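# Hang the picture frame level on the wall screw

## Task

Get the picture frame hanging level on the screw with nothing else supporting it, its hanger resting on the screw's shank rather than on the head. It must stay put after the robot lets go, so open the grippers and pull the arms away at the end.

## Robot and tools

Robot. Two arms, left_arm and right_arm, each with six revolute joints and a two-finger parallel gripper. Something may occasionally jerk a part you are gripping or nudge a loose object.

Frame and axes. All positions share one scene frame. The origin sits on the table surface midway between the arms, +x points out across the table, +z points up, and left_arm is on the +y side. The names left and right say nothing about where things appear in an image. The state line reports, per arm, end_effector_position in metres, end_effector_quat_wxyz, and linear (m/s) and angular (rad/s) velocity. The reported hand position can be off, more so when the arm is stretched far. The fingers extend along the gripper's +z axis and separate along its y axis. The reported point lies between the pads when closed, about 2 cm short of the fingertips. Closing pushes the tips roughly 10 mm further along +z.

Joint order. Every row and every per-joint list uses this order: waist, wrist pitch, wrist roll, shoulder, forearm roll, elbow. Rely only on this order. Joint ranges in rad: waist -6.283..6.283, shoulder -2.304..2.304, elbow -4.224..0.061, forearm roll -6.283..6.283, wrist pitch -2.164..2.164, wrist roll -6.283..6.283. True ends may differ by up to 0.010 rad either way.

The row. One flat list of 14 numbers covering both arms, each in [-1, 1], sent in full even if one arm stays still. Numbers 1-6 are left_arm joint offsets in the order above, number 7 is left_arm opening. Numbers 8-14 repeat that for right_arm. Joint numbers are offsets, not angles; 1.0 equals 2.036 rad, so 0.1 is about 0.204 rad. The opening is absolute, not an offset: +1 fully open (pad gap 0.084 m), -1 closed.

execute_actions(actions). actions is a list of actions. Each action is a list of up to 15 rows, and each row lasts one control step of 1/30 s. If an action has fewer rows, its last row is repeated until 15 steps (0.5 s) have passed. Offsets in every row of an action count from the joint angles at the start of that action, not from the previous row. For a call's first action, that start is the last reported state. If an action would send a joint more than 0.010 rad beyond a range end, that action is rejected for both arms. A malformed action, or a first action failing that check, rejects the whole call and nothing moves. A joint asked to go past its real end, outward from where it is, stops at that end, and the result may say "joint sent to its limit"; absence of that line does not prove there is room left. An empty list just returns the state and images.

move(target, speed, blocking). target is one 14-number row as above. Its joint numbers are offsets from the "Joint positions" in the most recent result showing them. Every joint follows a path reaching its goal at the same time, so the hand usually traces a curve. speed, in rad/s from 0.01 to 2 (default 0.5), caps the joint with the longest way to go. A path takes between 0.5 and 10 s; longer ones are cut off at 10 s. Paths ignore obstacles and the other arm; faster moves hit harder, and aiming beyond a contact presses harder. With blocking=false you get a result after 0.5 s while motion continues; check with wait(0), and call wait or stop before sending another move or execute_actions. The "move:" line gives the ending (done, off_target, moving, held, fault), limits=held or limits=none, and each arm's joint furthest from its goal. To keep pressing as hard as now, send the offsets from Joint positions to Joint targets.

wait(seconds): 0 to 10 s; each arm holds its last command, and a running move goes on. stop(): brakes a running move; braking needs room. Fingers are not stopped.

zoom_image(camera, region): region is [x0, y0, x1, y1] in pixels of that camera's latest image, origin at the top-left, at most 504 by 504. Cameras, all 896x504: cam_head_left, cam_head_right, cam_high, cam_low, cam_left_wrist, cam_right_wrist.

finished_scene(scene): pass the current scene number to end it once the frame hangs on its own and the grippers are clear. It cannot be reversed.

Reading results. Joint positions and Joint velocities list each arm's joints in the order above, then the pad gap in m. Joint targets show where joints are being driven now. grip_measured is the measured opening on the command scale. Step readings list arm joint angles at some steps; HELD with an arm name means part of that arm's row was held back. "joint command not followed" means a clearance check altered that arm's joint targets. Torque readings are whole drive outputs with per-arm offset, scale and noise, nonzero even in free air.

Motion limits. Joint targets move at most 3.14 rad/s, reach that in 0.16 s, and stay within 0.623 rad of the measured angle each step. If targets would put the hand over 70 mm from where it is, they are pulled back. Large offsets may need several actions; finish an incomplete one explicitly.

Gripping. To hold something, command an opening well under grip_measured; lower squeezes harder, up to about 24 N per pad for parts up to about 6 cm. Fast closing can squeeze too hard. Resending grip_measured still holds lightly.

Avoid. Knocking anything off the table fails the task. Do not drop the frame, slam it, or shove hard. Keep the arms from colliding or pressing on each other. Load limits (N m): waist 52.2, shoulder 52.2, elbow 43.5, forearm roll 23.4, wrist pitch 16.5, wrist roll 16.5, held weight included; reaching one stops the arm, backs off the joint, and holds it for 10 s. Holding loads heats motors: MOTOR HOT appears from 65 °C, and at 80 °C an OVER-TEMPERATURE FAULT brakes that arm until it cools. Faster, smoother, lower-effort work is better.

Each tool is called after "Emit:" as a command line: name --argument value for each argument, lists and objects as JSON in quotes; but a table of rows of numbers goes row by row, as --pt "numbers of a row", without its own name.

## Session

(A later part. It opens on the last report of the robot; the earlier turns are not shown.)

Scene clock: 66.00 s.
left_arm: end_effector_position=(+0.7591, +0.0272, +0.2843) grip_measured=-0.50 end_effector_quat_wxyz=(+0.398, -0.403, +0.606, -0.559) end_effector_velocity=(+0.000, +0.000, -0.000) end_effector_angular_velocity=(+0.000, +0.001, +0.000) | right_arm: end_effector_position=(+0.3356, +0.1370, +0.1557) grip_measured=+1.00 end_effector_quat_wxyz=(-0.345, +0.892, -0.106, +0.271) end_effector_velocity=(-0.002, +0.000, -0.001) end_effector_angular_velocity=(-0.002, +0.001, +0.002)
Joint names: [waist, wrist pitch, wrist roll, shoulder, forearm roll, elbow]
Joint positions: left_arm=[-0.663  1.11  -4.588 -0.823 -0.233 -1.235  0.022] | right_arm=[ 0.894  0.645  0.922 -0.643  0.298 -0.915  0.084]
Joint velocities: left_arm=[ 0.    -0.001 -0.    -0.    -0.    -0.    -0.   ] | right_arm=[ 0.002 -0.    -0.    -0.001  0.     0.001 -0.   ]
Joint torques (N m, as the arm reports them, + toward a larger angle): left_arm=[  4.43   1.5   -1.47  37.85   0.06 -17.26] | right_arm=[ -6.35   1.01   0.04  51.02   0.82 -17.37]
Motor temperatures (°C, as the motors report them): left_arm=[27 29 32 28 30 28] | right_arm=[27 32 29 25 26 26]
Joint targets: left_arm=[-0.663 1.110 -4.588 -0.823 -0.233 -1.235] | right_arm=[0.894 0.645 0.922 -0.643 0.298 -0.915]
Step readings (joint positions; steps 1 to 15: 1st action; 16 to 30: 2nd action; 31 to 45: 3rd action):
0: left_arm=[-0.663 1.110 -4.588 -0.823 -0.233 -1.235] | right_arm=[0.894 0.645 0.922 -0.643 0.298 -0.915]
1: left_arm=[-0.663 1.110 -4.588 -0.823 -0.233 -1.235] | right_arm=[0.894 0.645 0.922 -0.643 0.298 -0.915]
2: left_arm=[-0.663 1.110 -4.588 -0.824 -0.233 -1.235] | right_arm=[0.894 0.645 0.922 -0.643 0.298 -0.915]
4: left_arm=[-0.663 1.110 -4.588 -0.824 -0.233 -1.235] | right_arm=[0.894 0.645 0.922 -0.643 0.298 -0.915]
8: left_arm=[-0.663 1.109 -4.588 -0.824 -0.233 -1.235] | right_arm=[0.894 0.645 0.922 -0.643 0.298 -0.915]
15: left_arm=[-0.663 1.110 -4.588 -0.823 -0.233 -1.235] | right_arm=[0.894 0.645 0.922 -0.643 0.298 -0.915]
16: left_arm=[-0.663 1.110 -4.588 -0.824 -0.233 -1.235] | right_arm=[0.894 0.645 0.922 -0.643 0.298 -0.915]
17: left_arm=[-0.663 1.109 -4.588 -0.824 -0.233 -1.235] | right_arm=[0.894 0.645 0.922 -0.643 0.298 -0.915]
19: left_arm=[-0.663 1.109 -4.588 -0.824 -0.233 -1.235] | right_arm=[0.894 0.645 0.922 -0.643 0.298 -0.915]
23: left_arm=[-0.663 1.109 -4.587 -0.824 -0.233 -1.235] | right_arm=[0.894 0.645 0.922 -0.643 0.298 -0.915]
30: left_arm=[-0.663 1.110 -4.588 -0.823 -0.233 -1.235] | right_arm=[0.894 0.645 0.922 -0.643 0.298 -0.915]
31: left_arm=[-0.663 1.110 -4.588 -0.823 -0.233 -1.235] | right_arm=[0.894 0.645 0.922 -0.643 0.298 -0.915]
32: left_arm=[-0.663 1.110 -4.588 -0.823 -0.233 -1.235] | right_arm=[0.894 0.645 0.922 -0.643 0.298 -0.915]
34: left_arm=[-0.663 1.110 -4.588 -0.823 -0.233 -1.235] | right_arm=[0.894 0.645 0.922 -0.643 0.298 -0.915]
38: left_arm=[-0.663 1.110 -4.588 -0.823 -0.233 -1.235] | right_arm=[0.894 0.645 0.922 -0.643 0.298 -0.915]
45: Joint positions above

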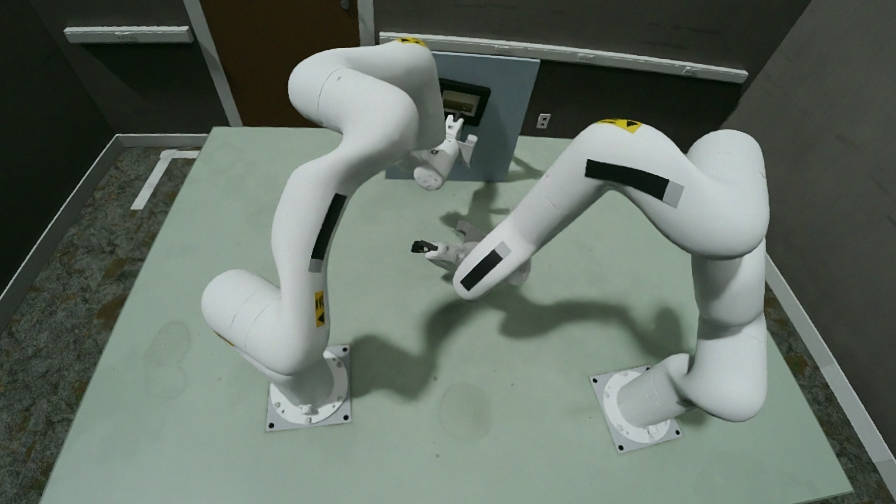

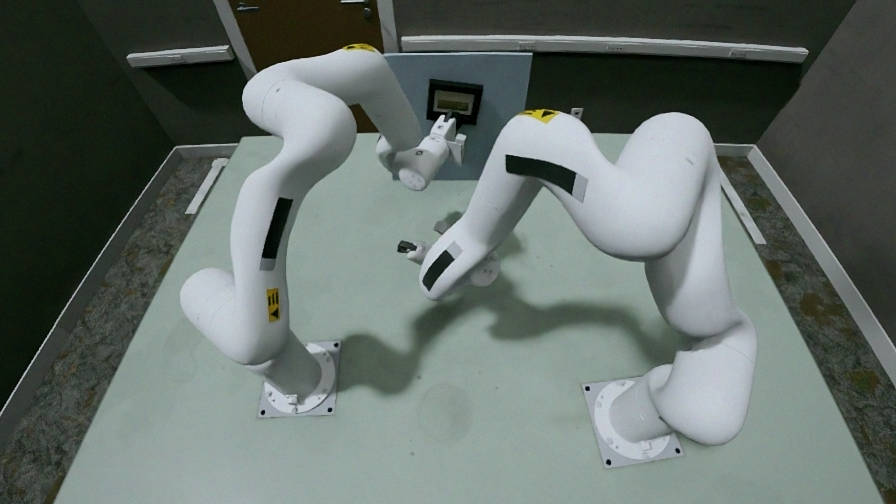

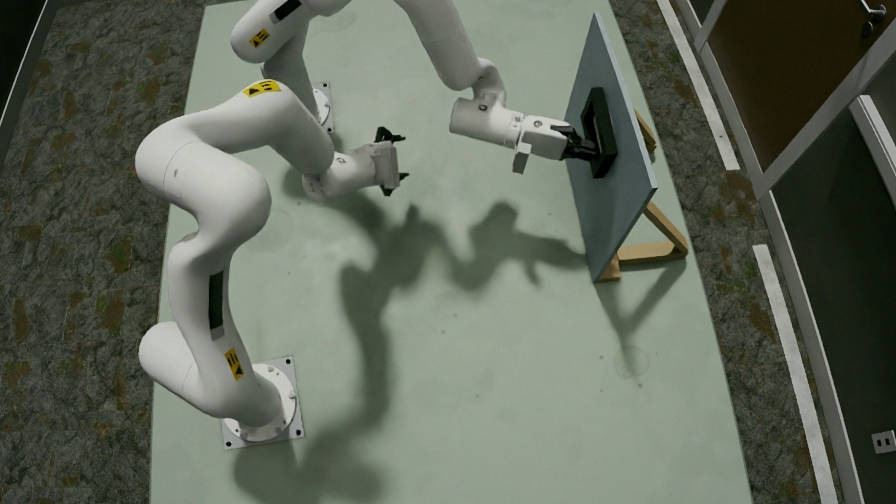

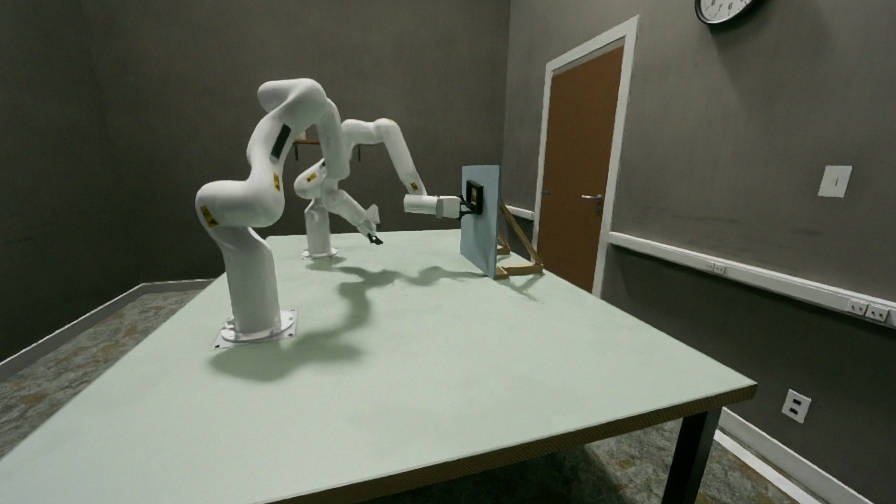

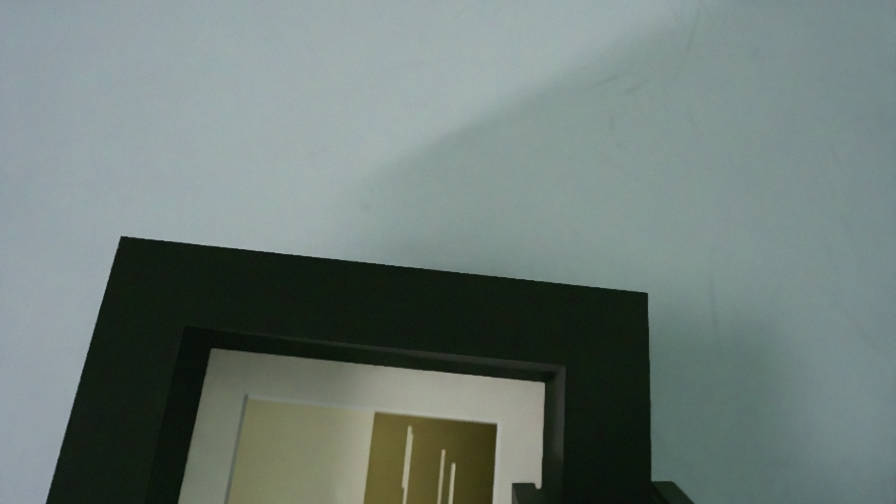

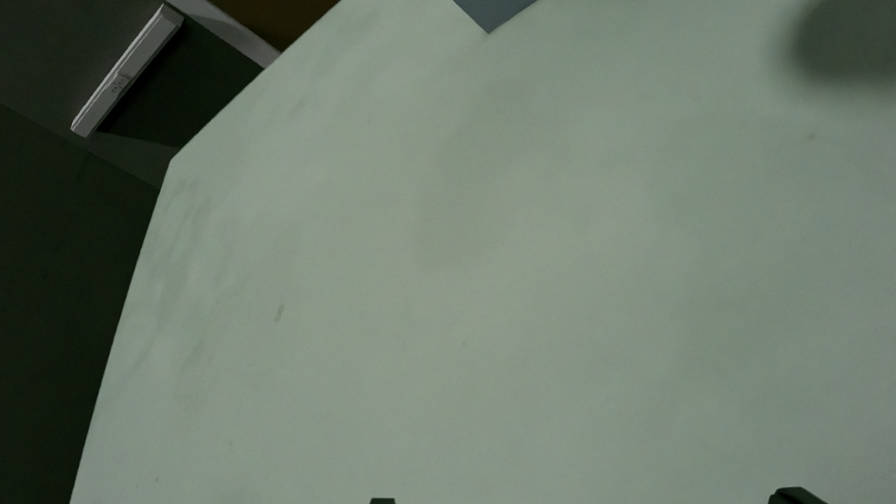

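Emit:
move --target '[0,-0.014,0,0.014,0,0,-1,0,0,0,0,0,0,1]' --speed 0.04

Scene clock: 67.27 s.
left_arm: end_effector_position=(+0.7598, +0.0254, +0.3005) grip_measured=-0.53 end_effector_quat_wxyz=(+0.395, -0.404, +0.606, -0.560) end_effector_velocity=(+0.000, +0.000, -0.000) end_effector_angular_velocity=(-0.000, +0.000, +0.001) | right_arm: end_effector_position=(+0.3356, +0.1370, +0.1557) grip_measured=+1.00 end_effector_quat_wxyz=(-0.345, +0.892, -0.106, +0.271) end_effector_velocity=(+0.000, -0.000, +0.000) end_effector_angular_velocity=(+0.000, +0.000, -0.001)
Joint names: [waist, wrist pitch, wrist roll, shoulder, forearm roll, elbow]
Joint positions: left_arm=[-0.663  1.081 -4.588 -0.795 -0.233 -1.234  0.021] | right_arm=[ 0.894  0.645  0.922 -0.643  0.298 -0.915  0.084]
Joint velocities: left_arm=[ 0.    -0.     0.    -0.    -0.001 -0.     0.   ] | right_arm=[-0.001 -0.001 -0.     0.     0.001 -0.     0.   ]
Joint torques (N m, as the arm reports them, + toward a larger angle): left_arm=[ 11.26   2.42  -0.82  41.61  -0.32 -26.52] | right_arm=[ -6.27   1.01   0.11  51.33   1.23 -17.78]
Motor temperatures (°C, as the motors report them): left_arm=[27 29 32 28 30 28] | right_arm=[27 32 29 25 26 26]
Joint targets: left_arm=[-0.663 1.081 -4.588 -0.795 -0.233 -1.235] | right_arm=[0.894 0.645 0.922 -0.643 0.298 -0.915]
move: done; limits=none; left_arm: farthest joint: the shoulder, 0.001 radians from its target (0.029 radians at the start); right_arm: farthest joint: the waist, 0.000 radians from its target (0.000 radians at the start)

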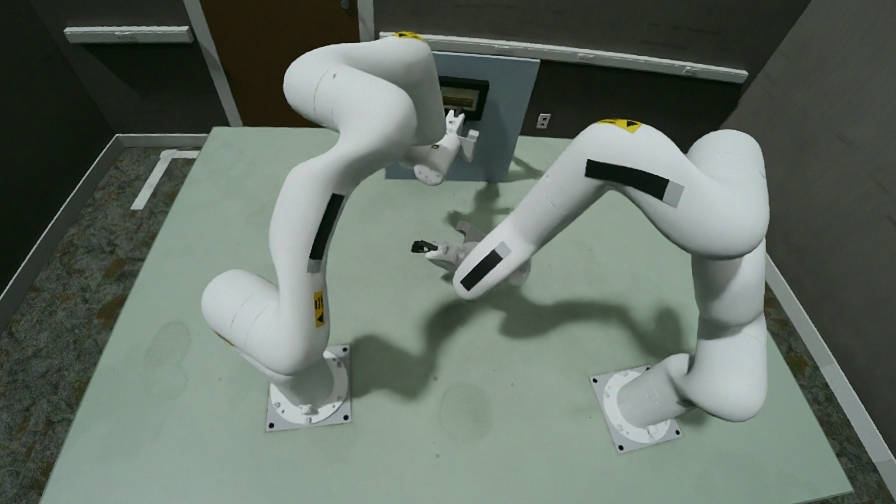

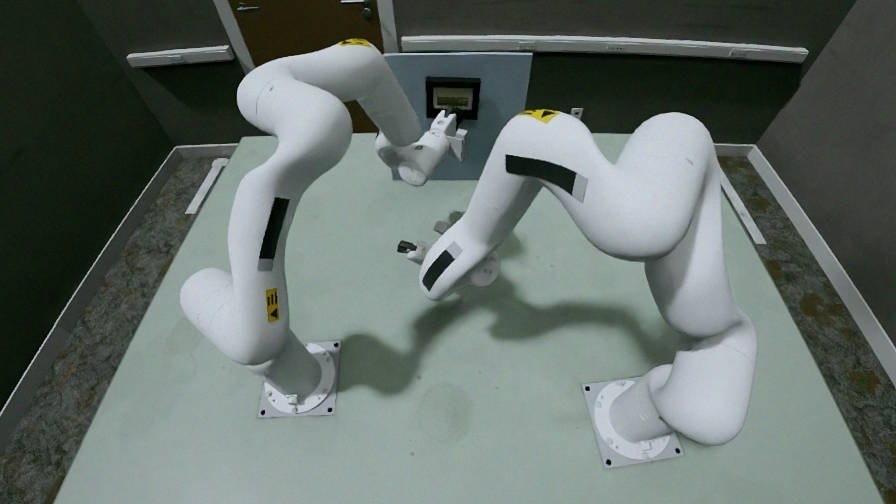

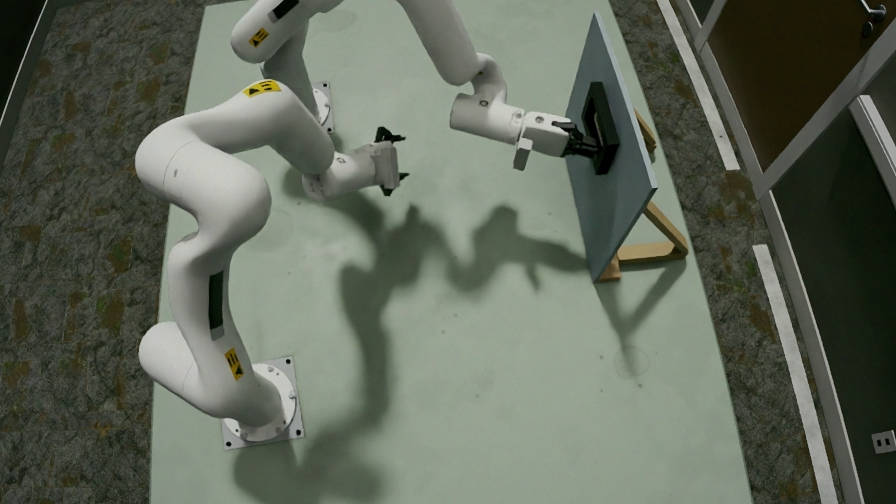

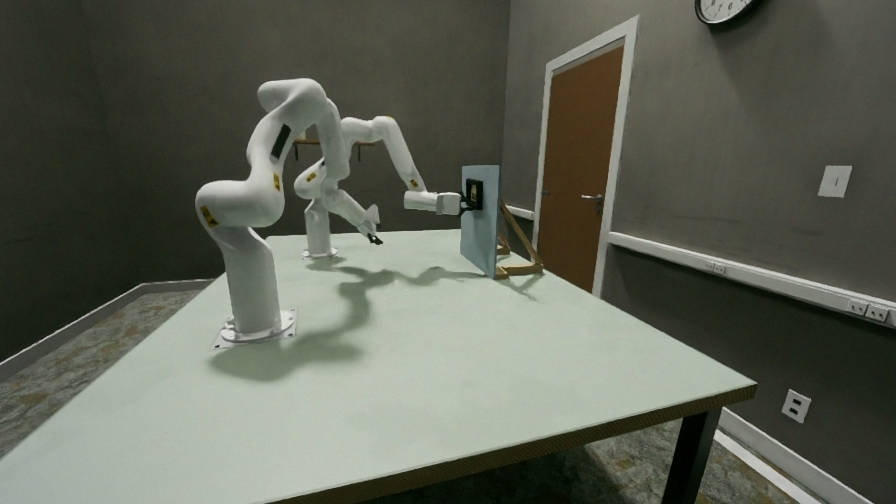

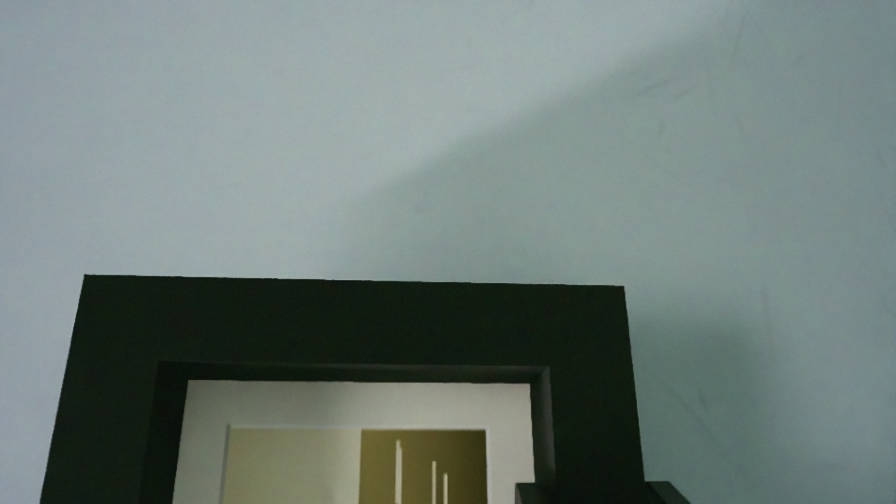

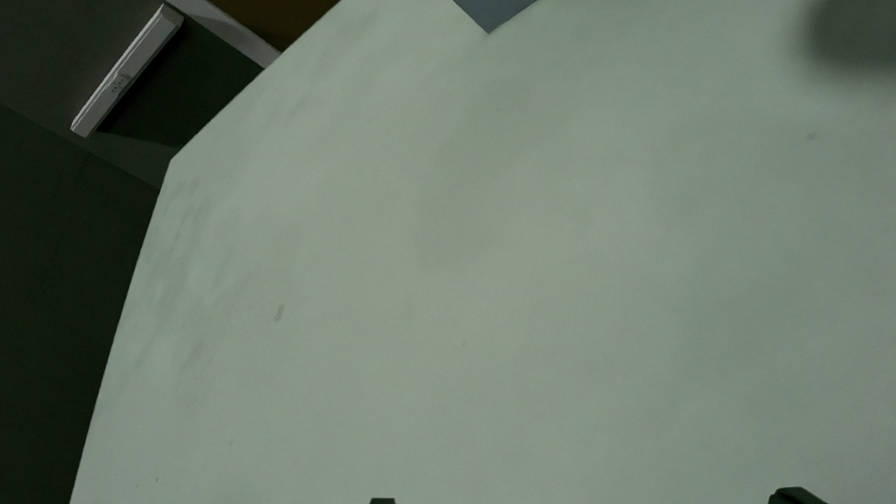

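Emit:
move --target '[-0.0053,-0.0022,0,-0.0065,0,-0.0094,-1,0,0,0,0,0,0,1]' --speed 0.03

Scene clock: 68.43 s.
left_arm: end_effector_position=(+0.7601, +0.0145, +0.2993) grip_measured=-0.53 end_effector_quat_wxyz=(+0.392, -0.401, +0.607, -0.563) end_effector_velocity=(-0.000, +0.000, -0.001) end_effector_angular_velocity=(+0.002, +0.002, -0.001) | right_arm: end_effector_position=(+0.3356, +0.1370, +0.1557) grip_measured=+1.00 end_effector_quat_wxyz=(-0.345, +0.892, -0.106, +0.271) end_effector_velocity=(-0.000, +0.000, -0.000) end_effector_angular_velocity=(-0.000, +0.001, +0.001)
Joint names: [waist, wrist pitch, wrist roll, shoulder, forearm roll, elbow]
Joint positions: left_arm=[-0.674  1.077 -4.588 -0.808 -0.233 -1.254  0.021] | right_arm=[ 0.894  0.645  0.922 -0.643  0.298 -0.915  0.084]
Joint velocities: left_arm=[ 0.    -0.001 -0.    -0.001  0.002  0.001 -0.   ] | right_arm=[ 0.    -0.001  0.001 -0.001 -0.001 -0.001  0.   ]
Joint torques (N m, as the arm reports them, + toward a larger angle): left_arm=[  4.16   1.29  -0.72  37.67   1.13 -20.82] | right_arm=[ -6.53   1.04   0.12  50.76   1.12 -18.07]
Motor temperatures (°C, as the motors report them): left_arm=[27 29 32 28 30 29] | right_arm=[27 32 29 25 26 26]
Joint targets: left_arm=[-0.674 1.076 -4.588 -0.808 -0.233 -1.254] | right_arm=[0.894 0.645 0.922 -0.643 0.298 -0.915]
move: done; limits=none; left_arm: farthest joint: the elbow, 0.001 radians from its target (0.018 radians at the start); right_arm: farthest joint: the waist, 0.000 radians from its target (0.000 radians at the start)

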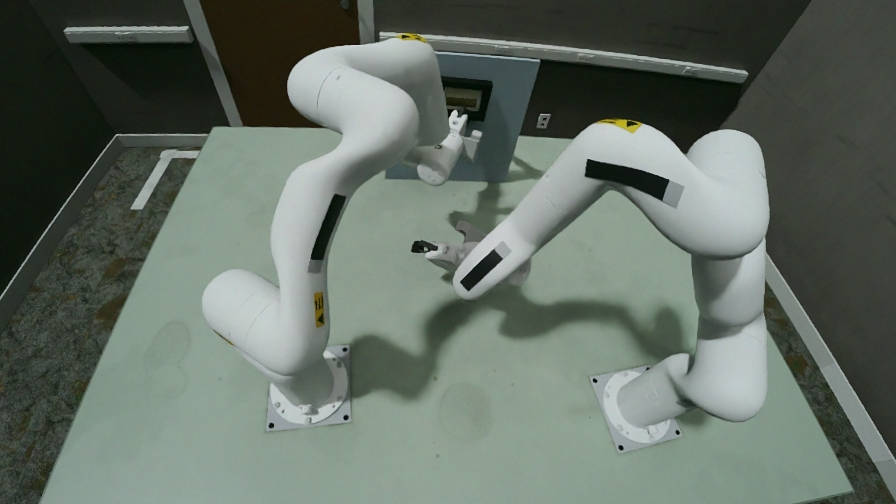

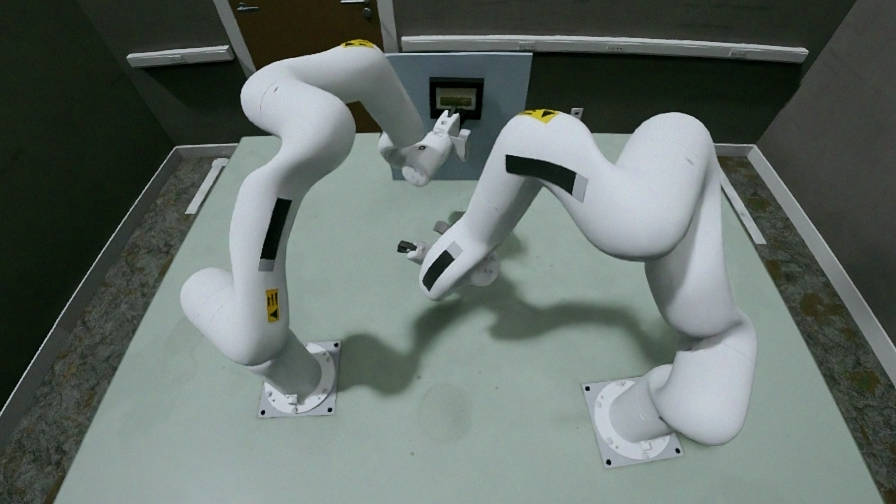

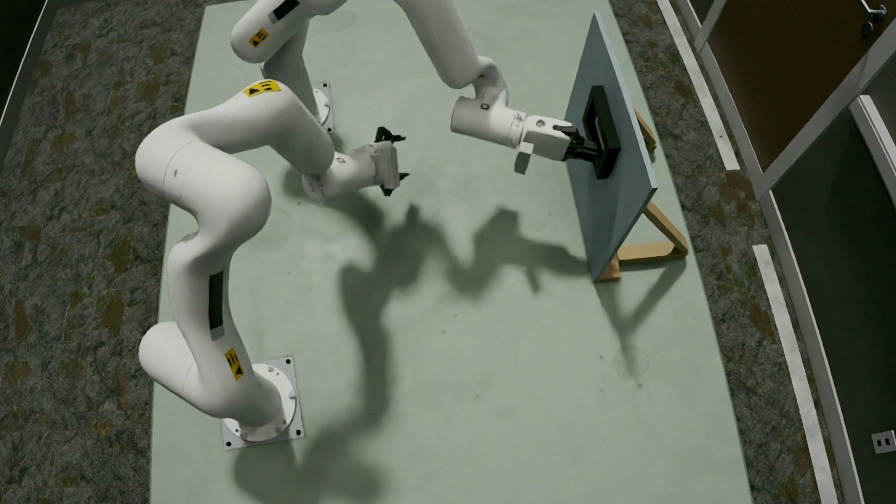

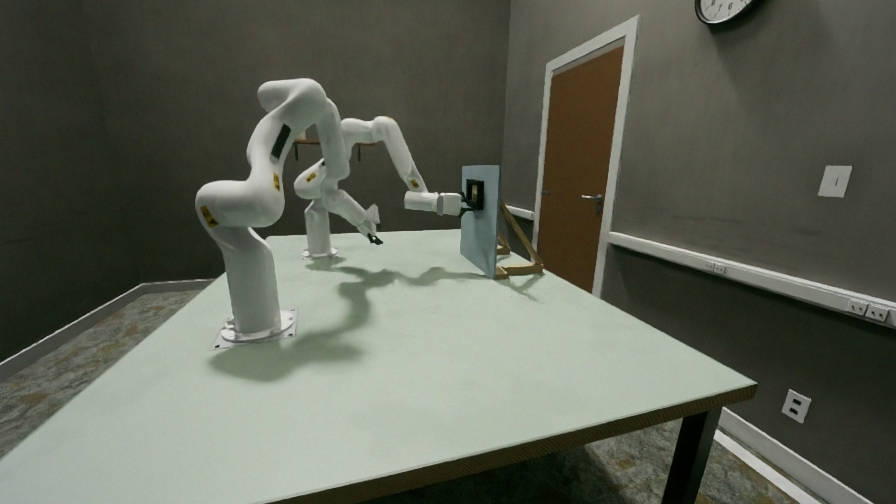

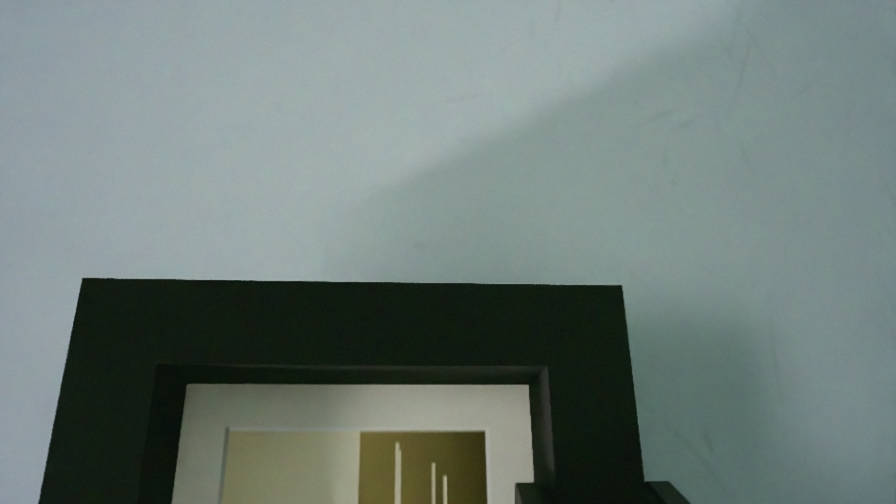

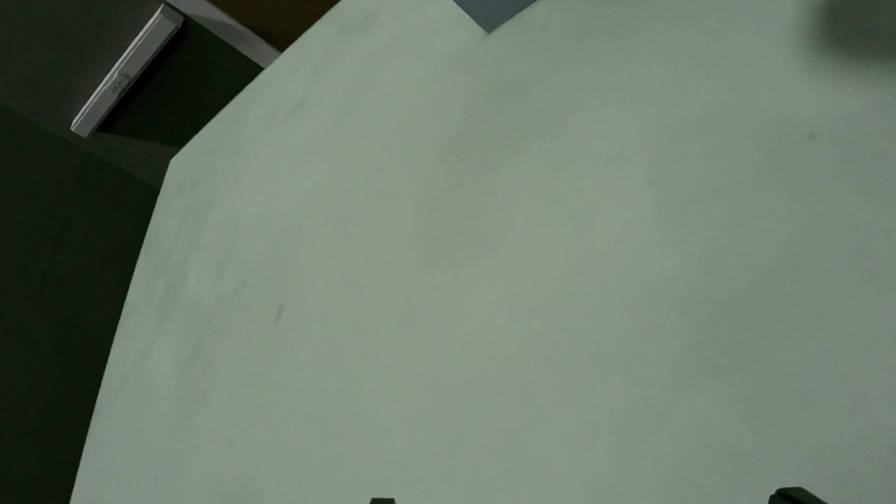

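Edge ~430.5. Lower and test.

Emit:
move --target '[0,0.0165,0,-0.0165,0,0,-1,0,0,0,0,0,0,1]' --speed 0.03

Emit:
execute_actions --actions '[[[0,0,0,0,0,0,1,0,0,0,0,0,0,1]],[[0,0,0,0,0,0,1,0,0,0,0,0,0,1]]]'

Scene clock: 70.00 s.
left_arm: end_effector_position=(+0.7593, +0.0162, +0.2820) grip_measured=-0.54 end_effector_quat_wxyz=(+0.396, -0.399, +0.606, -0.563) end_effector_velocity=(+0.000, +0.002, -0.002) end_effector_angular_velocity=(-0.001, +0.006, +0.003) | right_arm: end_effector_position=(+0.3356, +0.1370, +0.1557) grip_measured=+1.00 end_effector_quat_wxyz=(-0.345, +0.892, -0.106, +0.271) end_effector_velocity=(+0.001, +0.001, +0.002) end_effector_angular_velocity=(+0.002, -0.003, -0.000)
Joint names: [waist, wrist pitch, wrist roll, shoulder, forearm roll, elbow]
Joint positions: left_arm=[-0.674  1.114 -4.587 -0.841 -0.233 -1.256  0.02 ] | right_arm=[ 0.894  0.645  0.922 -0.643  0.298 -0.915  0.084]
Joint velocities: left_arm=[ 0.001 -0.003 -0.002 -0.001 -0.002  0.001  0.   ] | right_arm=[-0.001  0.001 -0.001  0.001 -0.    -0.001  0.   ]
Joint torques (N m, as the arm reports them, + toward a larger angle): left_arm=[ 1.13 -1.72 -1.52 27.22  0.49 -7.65] | right_arm=[ -6.81   1.02   0.17  51.48   0.88 -17.63]
Motor temperatures (°C, as the motors report them): left_arm=[27 29 32 28 30 29] | right_arm=[27 32 29 25 26 26]
Joint targets: left_arm=[-0.674 1.110 -4.588 -0.842 -0.233 -1.254] | right_arm=[0.894 0.645 0.922 -0.643 0.298 -0.915]
move: done; limits=none; left_arm: farthest joint: the wrist pitch, 0.003 radians from its target (0.034 radians at the start); right_arm: farthest joint: the waist, 0.000 radians from its target (0.000 radians at the start)

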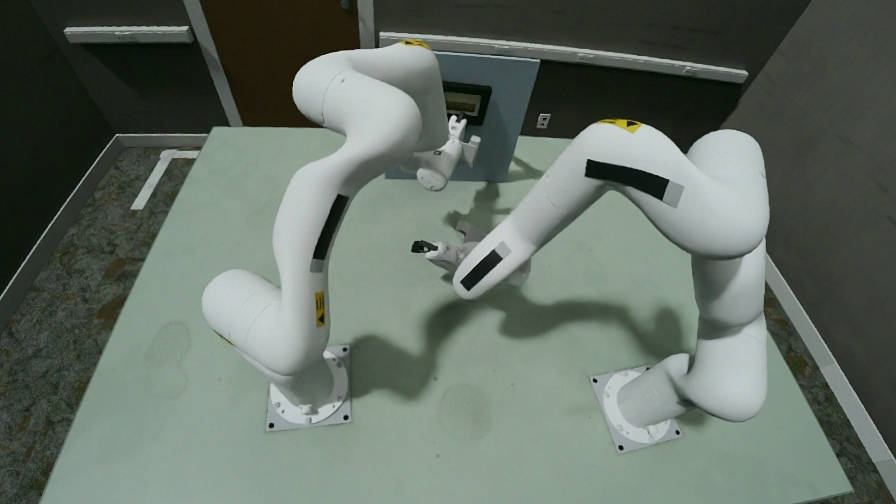

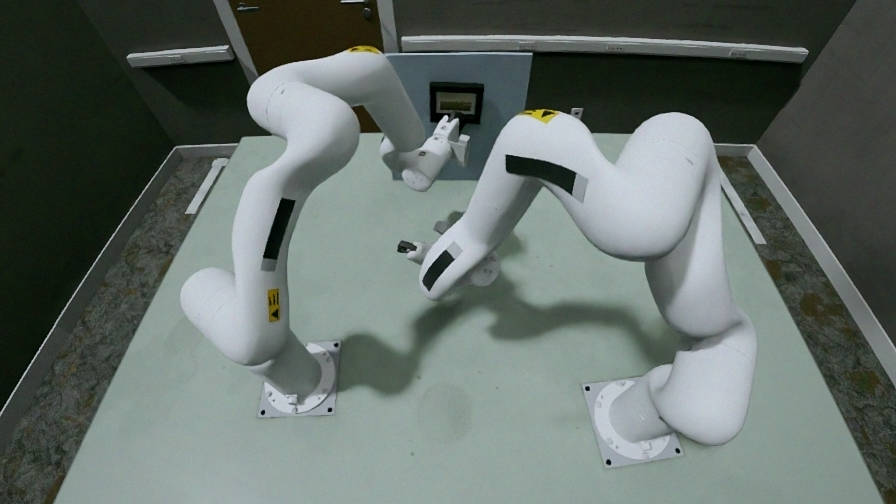

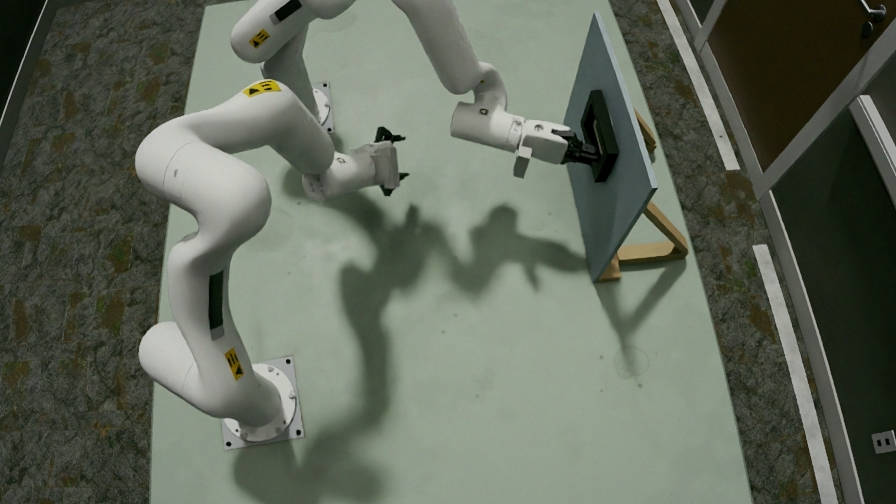

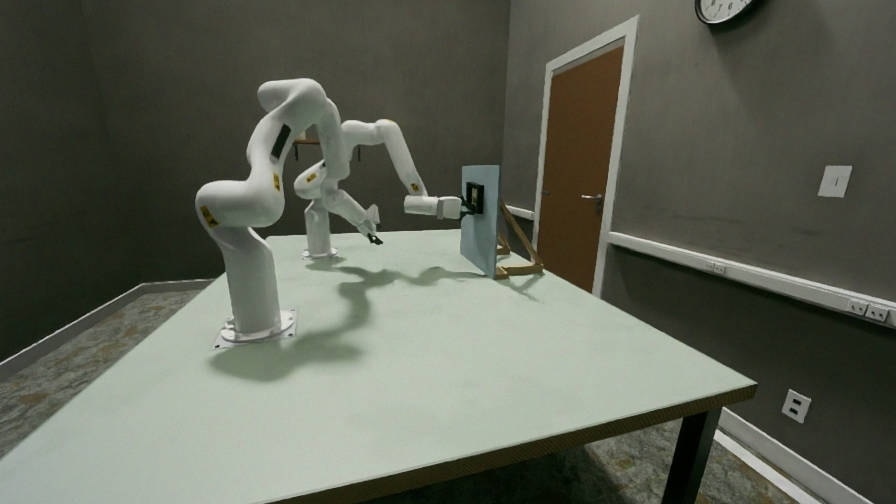

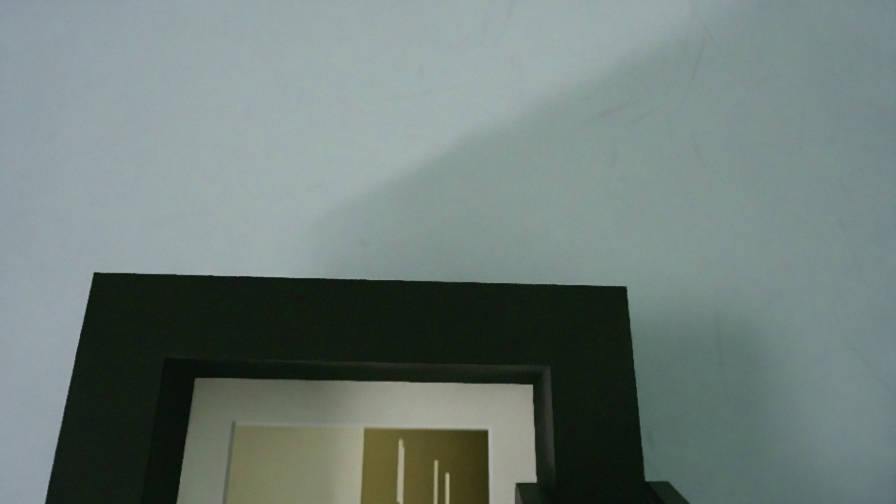

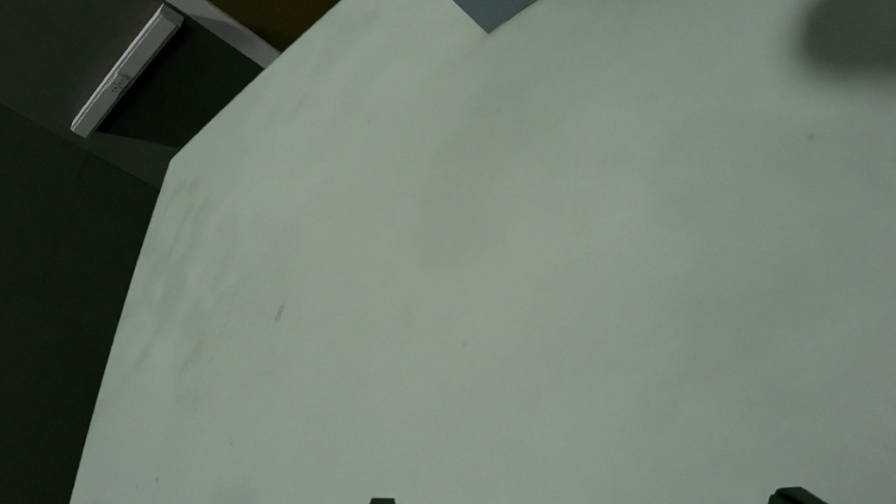

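Scene clock: 71.00 s.
left_arm: end_effector_position=(+0.7593, +0.0162, +0.2816) grip_measured=+1.00 end_effector_quat_wxyz=(+0.396, -0.399, +0.606, -0.563) end_effector_velocity=(+0.000, +0.001, -0.000) end_effector_angular_velocity=(-0.000, -0.000, +0.001) | right_arm: end_effector_position=(+0.3356, +0.1370, +0.1557) grip_measured=+1.00 end_effector_quat_wxyz=(-0.345, +0.892, -0.106, +0.271) end_effector_velocity=(+0.002, +0.001, +0.002) end_effector_angular_velocity=(+0.004, -0.001, -0.001)
Joint names: [waist, wrist pitch, wrist roll, shoulder, forearm roll, elbow]
Joint positions: left_arm=[-0.674  1.113 -4.588 -0.841 -0.233 -1.255  0.084] | right_arm=[ 0.894  0.645  0.922 -0.643  0.298 -0.915  0.084]
Joint velocities: left_arm=[ 0.     0.001  0.    -0.    -0.001  0.001  0.   ] | right_arm=[-0.002 -0.001  0.002  0.001 -0.001 -0.003 -0.   ]
Joint torques (N m, as the arm reports them, + toward a larger angle): left_arm=[  0.43   1.13  -0.93  37.23   1.04 -16.27] | right_arm=[ -6.33   1.01   0.09  51.55   0.78 -17.88]
Motor temperatures (°C, as the motors report them): left_arm=[27 29 32 28 30 29] | right_arm=[27 32 29 25 26 26]
Joint targets: left_arm=[-0.674 1.113 -4.588 -0.841 -0.233 -1.255] | right_arm=[0.894 0.645 0.922 -0.643 0.298 -0.915]
Step readings (joint positions; steps 1 to 15: 1st action; 16 to 30: 2nd action):
0: left_arm=[-0.674 1.114 -4.587 -0.841 -0.233 -1.256] | right_arm=[0.894 0.645 0.922 -0.643 0.298 -0.915]
1: left_arm=[-0.674 1.113 -4.588 -0.841 -0.233 -1.256] | right_arm=[0.894 0.645 0.922 -0.643 0.298 -0.915]
2: left_arm=[-0.673 1.110 -4.588 -0.842 -0.233 -1.254] | right_arm=[0.894 0.645 0.922 -0.643 0.298 -0.915]
4: left_arm=[-0.673 1.109 -4.588 -0.843 -0.233 -1.253] | right_arm=[0.894 0.645 0.922 -0.643 0.298 -0.915]
8: left_arm=[-0.673 1.111 -4.588 -0.842 -0.233 -1.254] | right_arm=[0.894 0.645 0.922 -0.643 0.298 -0.915]
15: left_arm=[-0.674 1.113 -4.588 -0.841 -0.233 -1.255] | right_arm=[0.894 0.645 0.922 -0.643 0.298 -0.915]
16: left_arm=[-0.674 1.113 -4.588 -0.841 -0.233 -1.255] | right_arm=[0.894 0.645 0.922 -0.643 0.298 -0.915]
17: left_arm=[-0.674 1.113 -4.588 -0.841 -0.233 -1.255] | right_arm=[0.894 0.645 0.922 -0.643 0.298 -0.915]
19: left_arm=[-0.674 1.113 -4.588 -0.841 -0.233 -1.255] | right_arm=[0.894 0.645 0.922 -0.643 0.298 -0.915]
23: left_arm=[-0.674 1.113 -4.588 -0.841 -0.233 -1.255] | right_arm=[0.894 0.645 0.922 -0.643 0.298 -0.915]
30: Joint positions above

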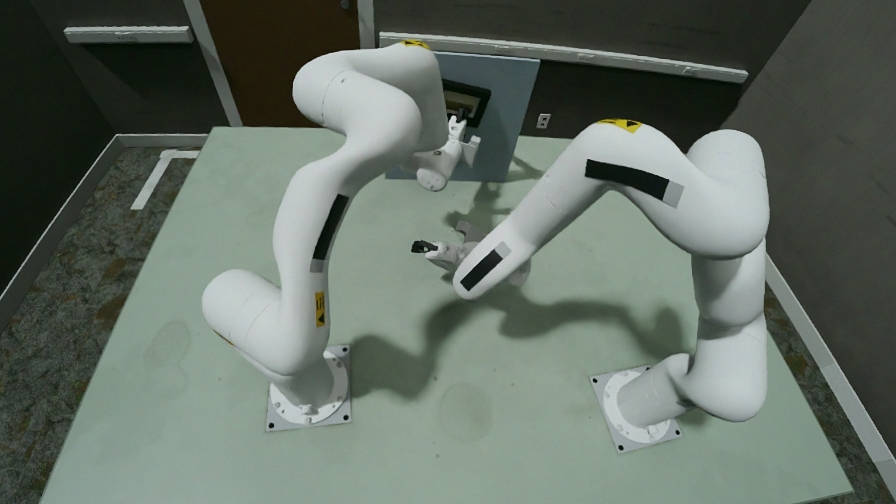

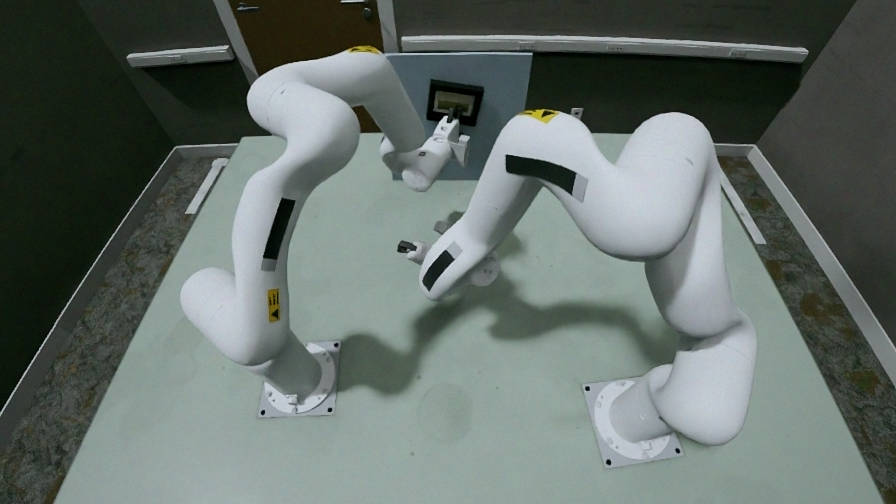

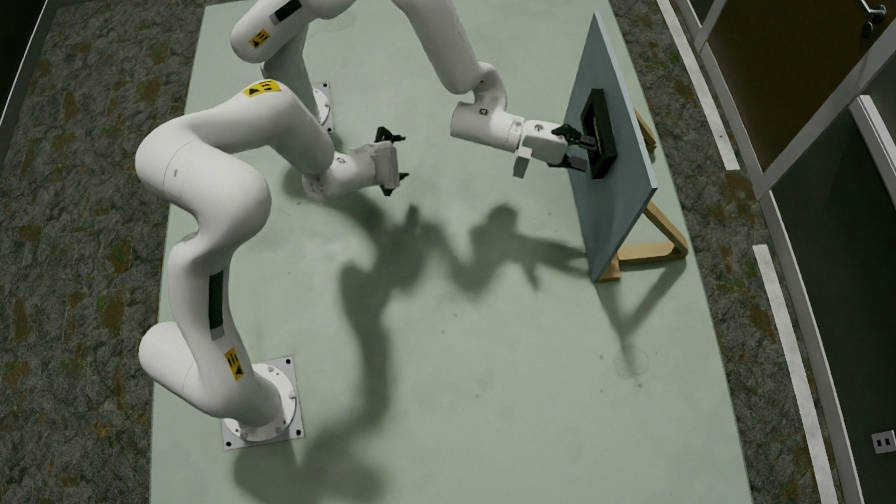

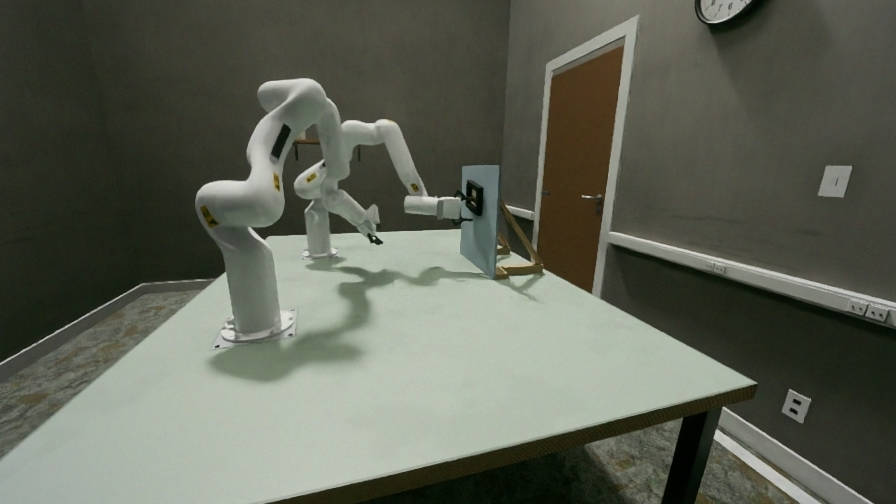

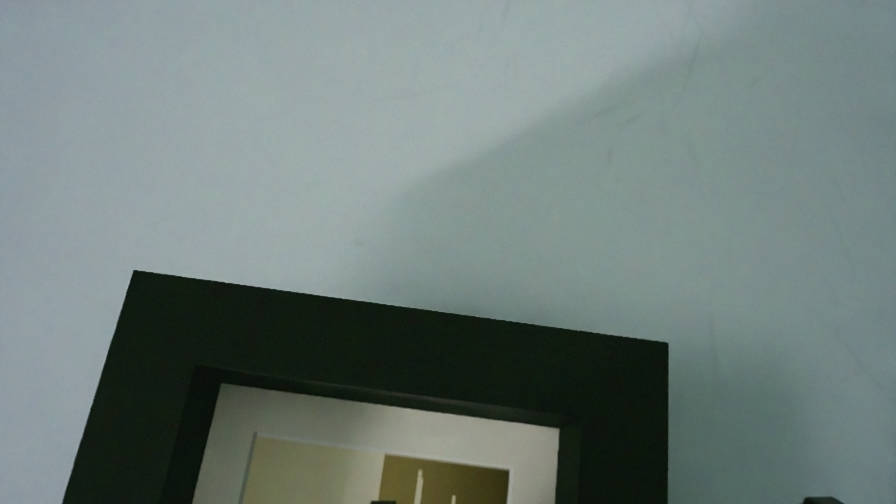

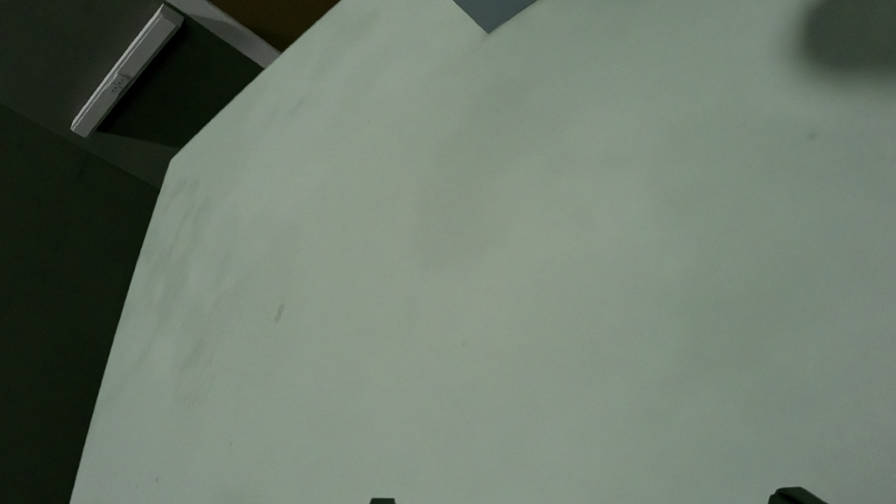

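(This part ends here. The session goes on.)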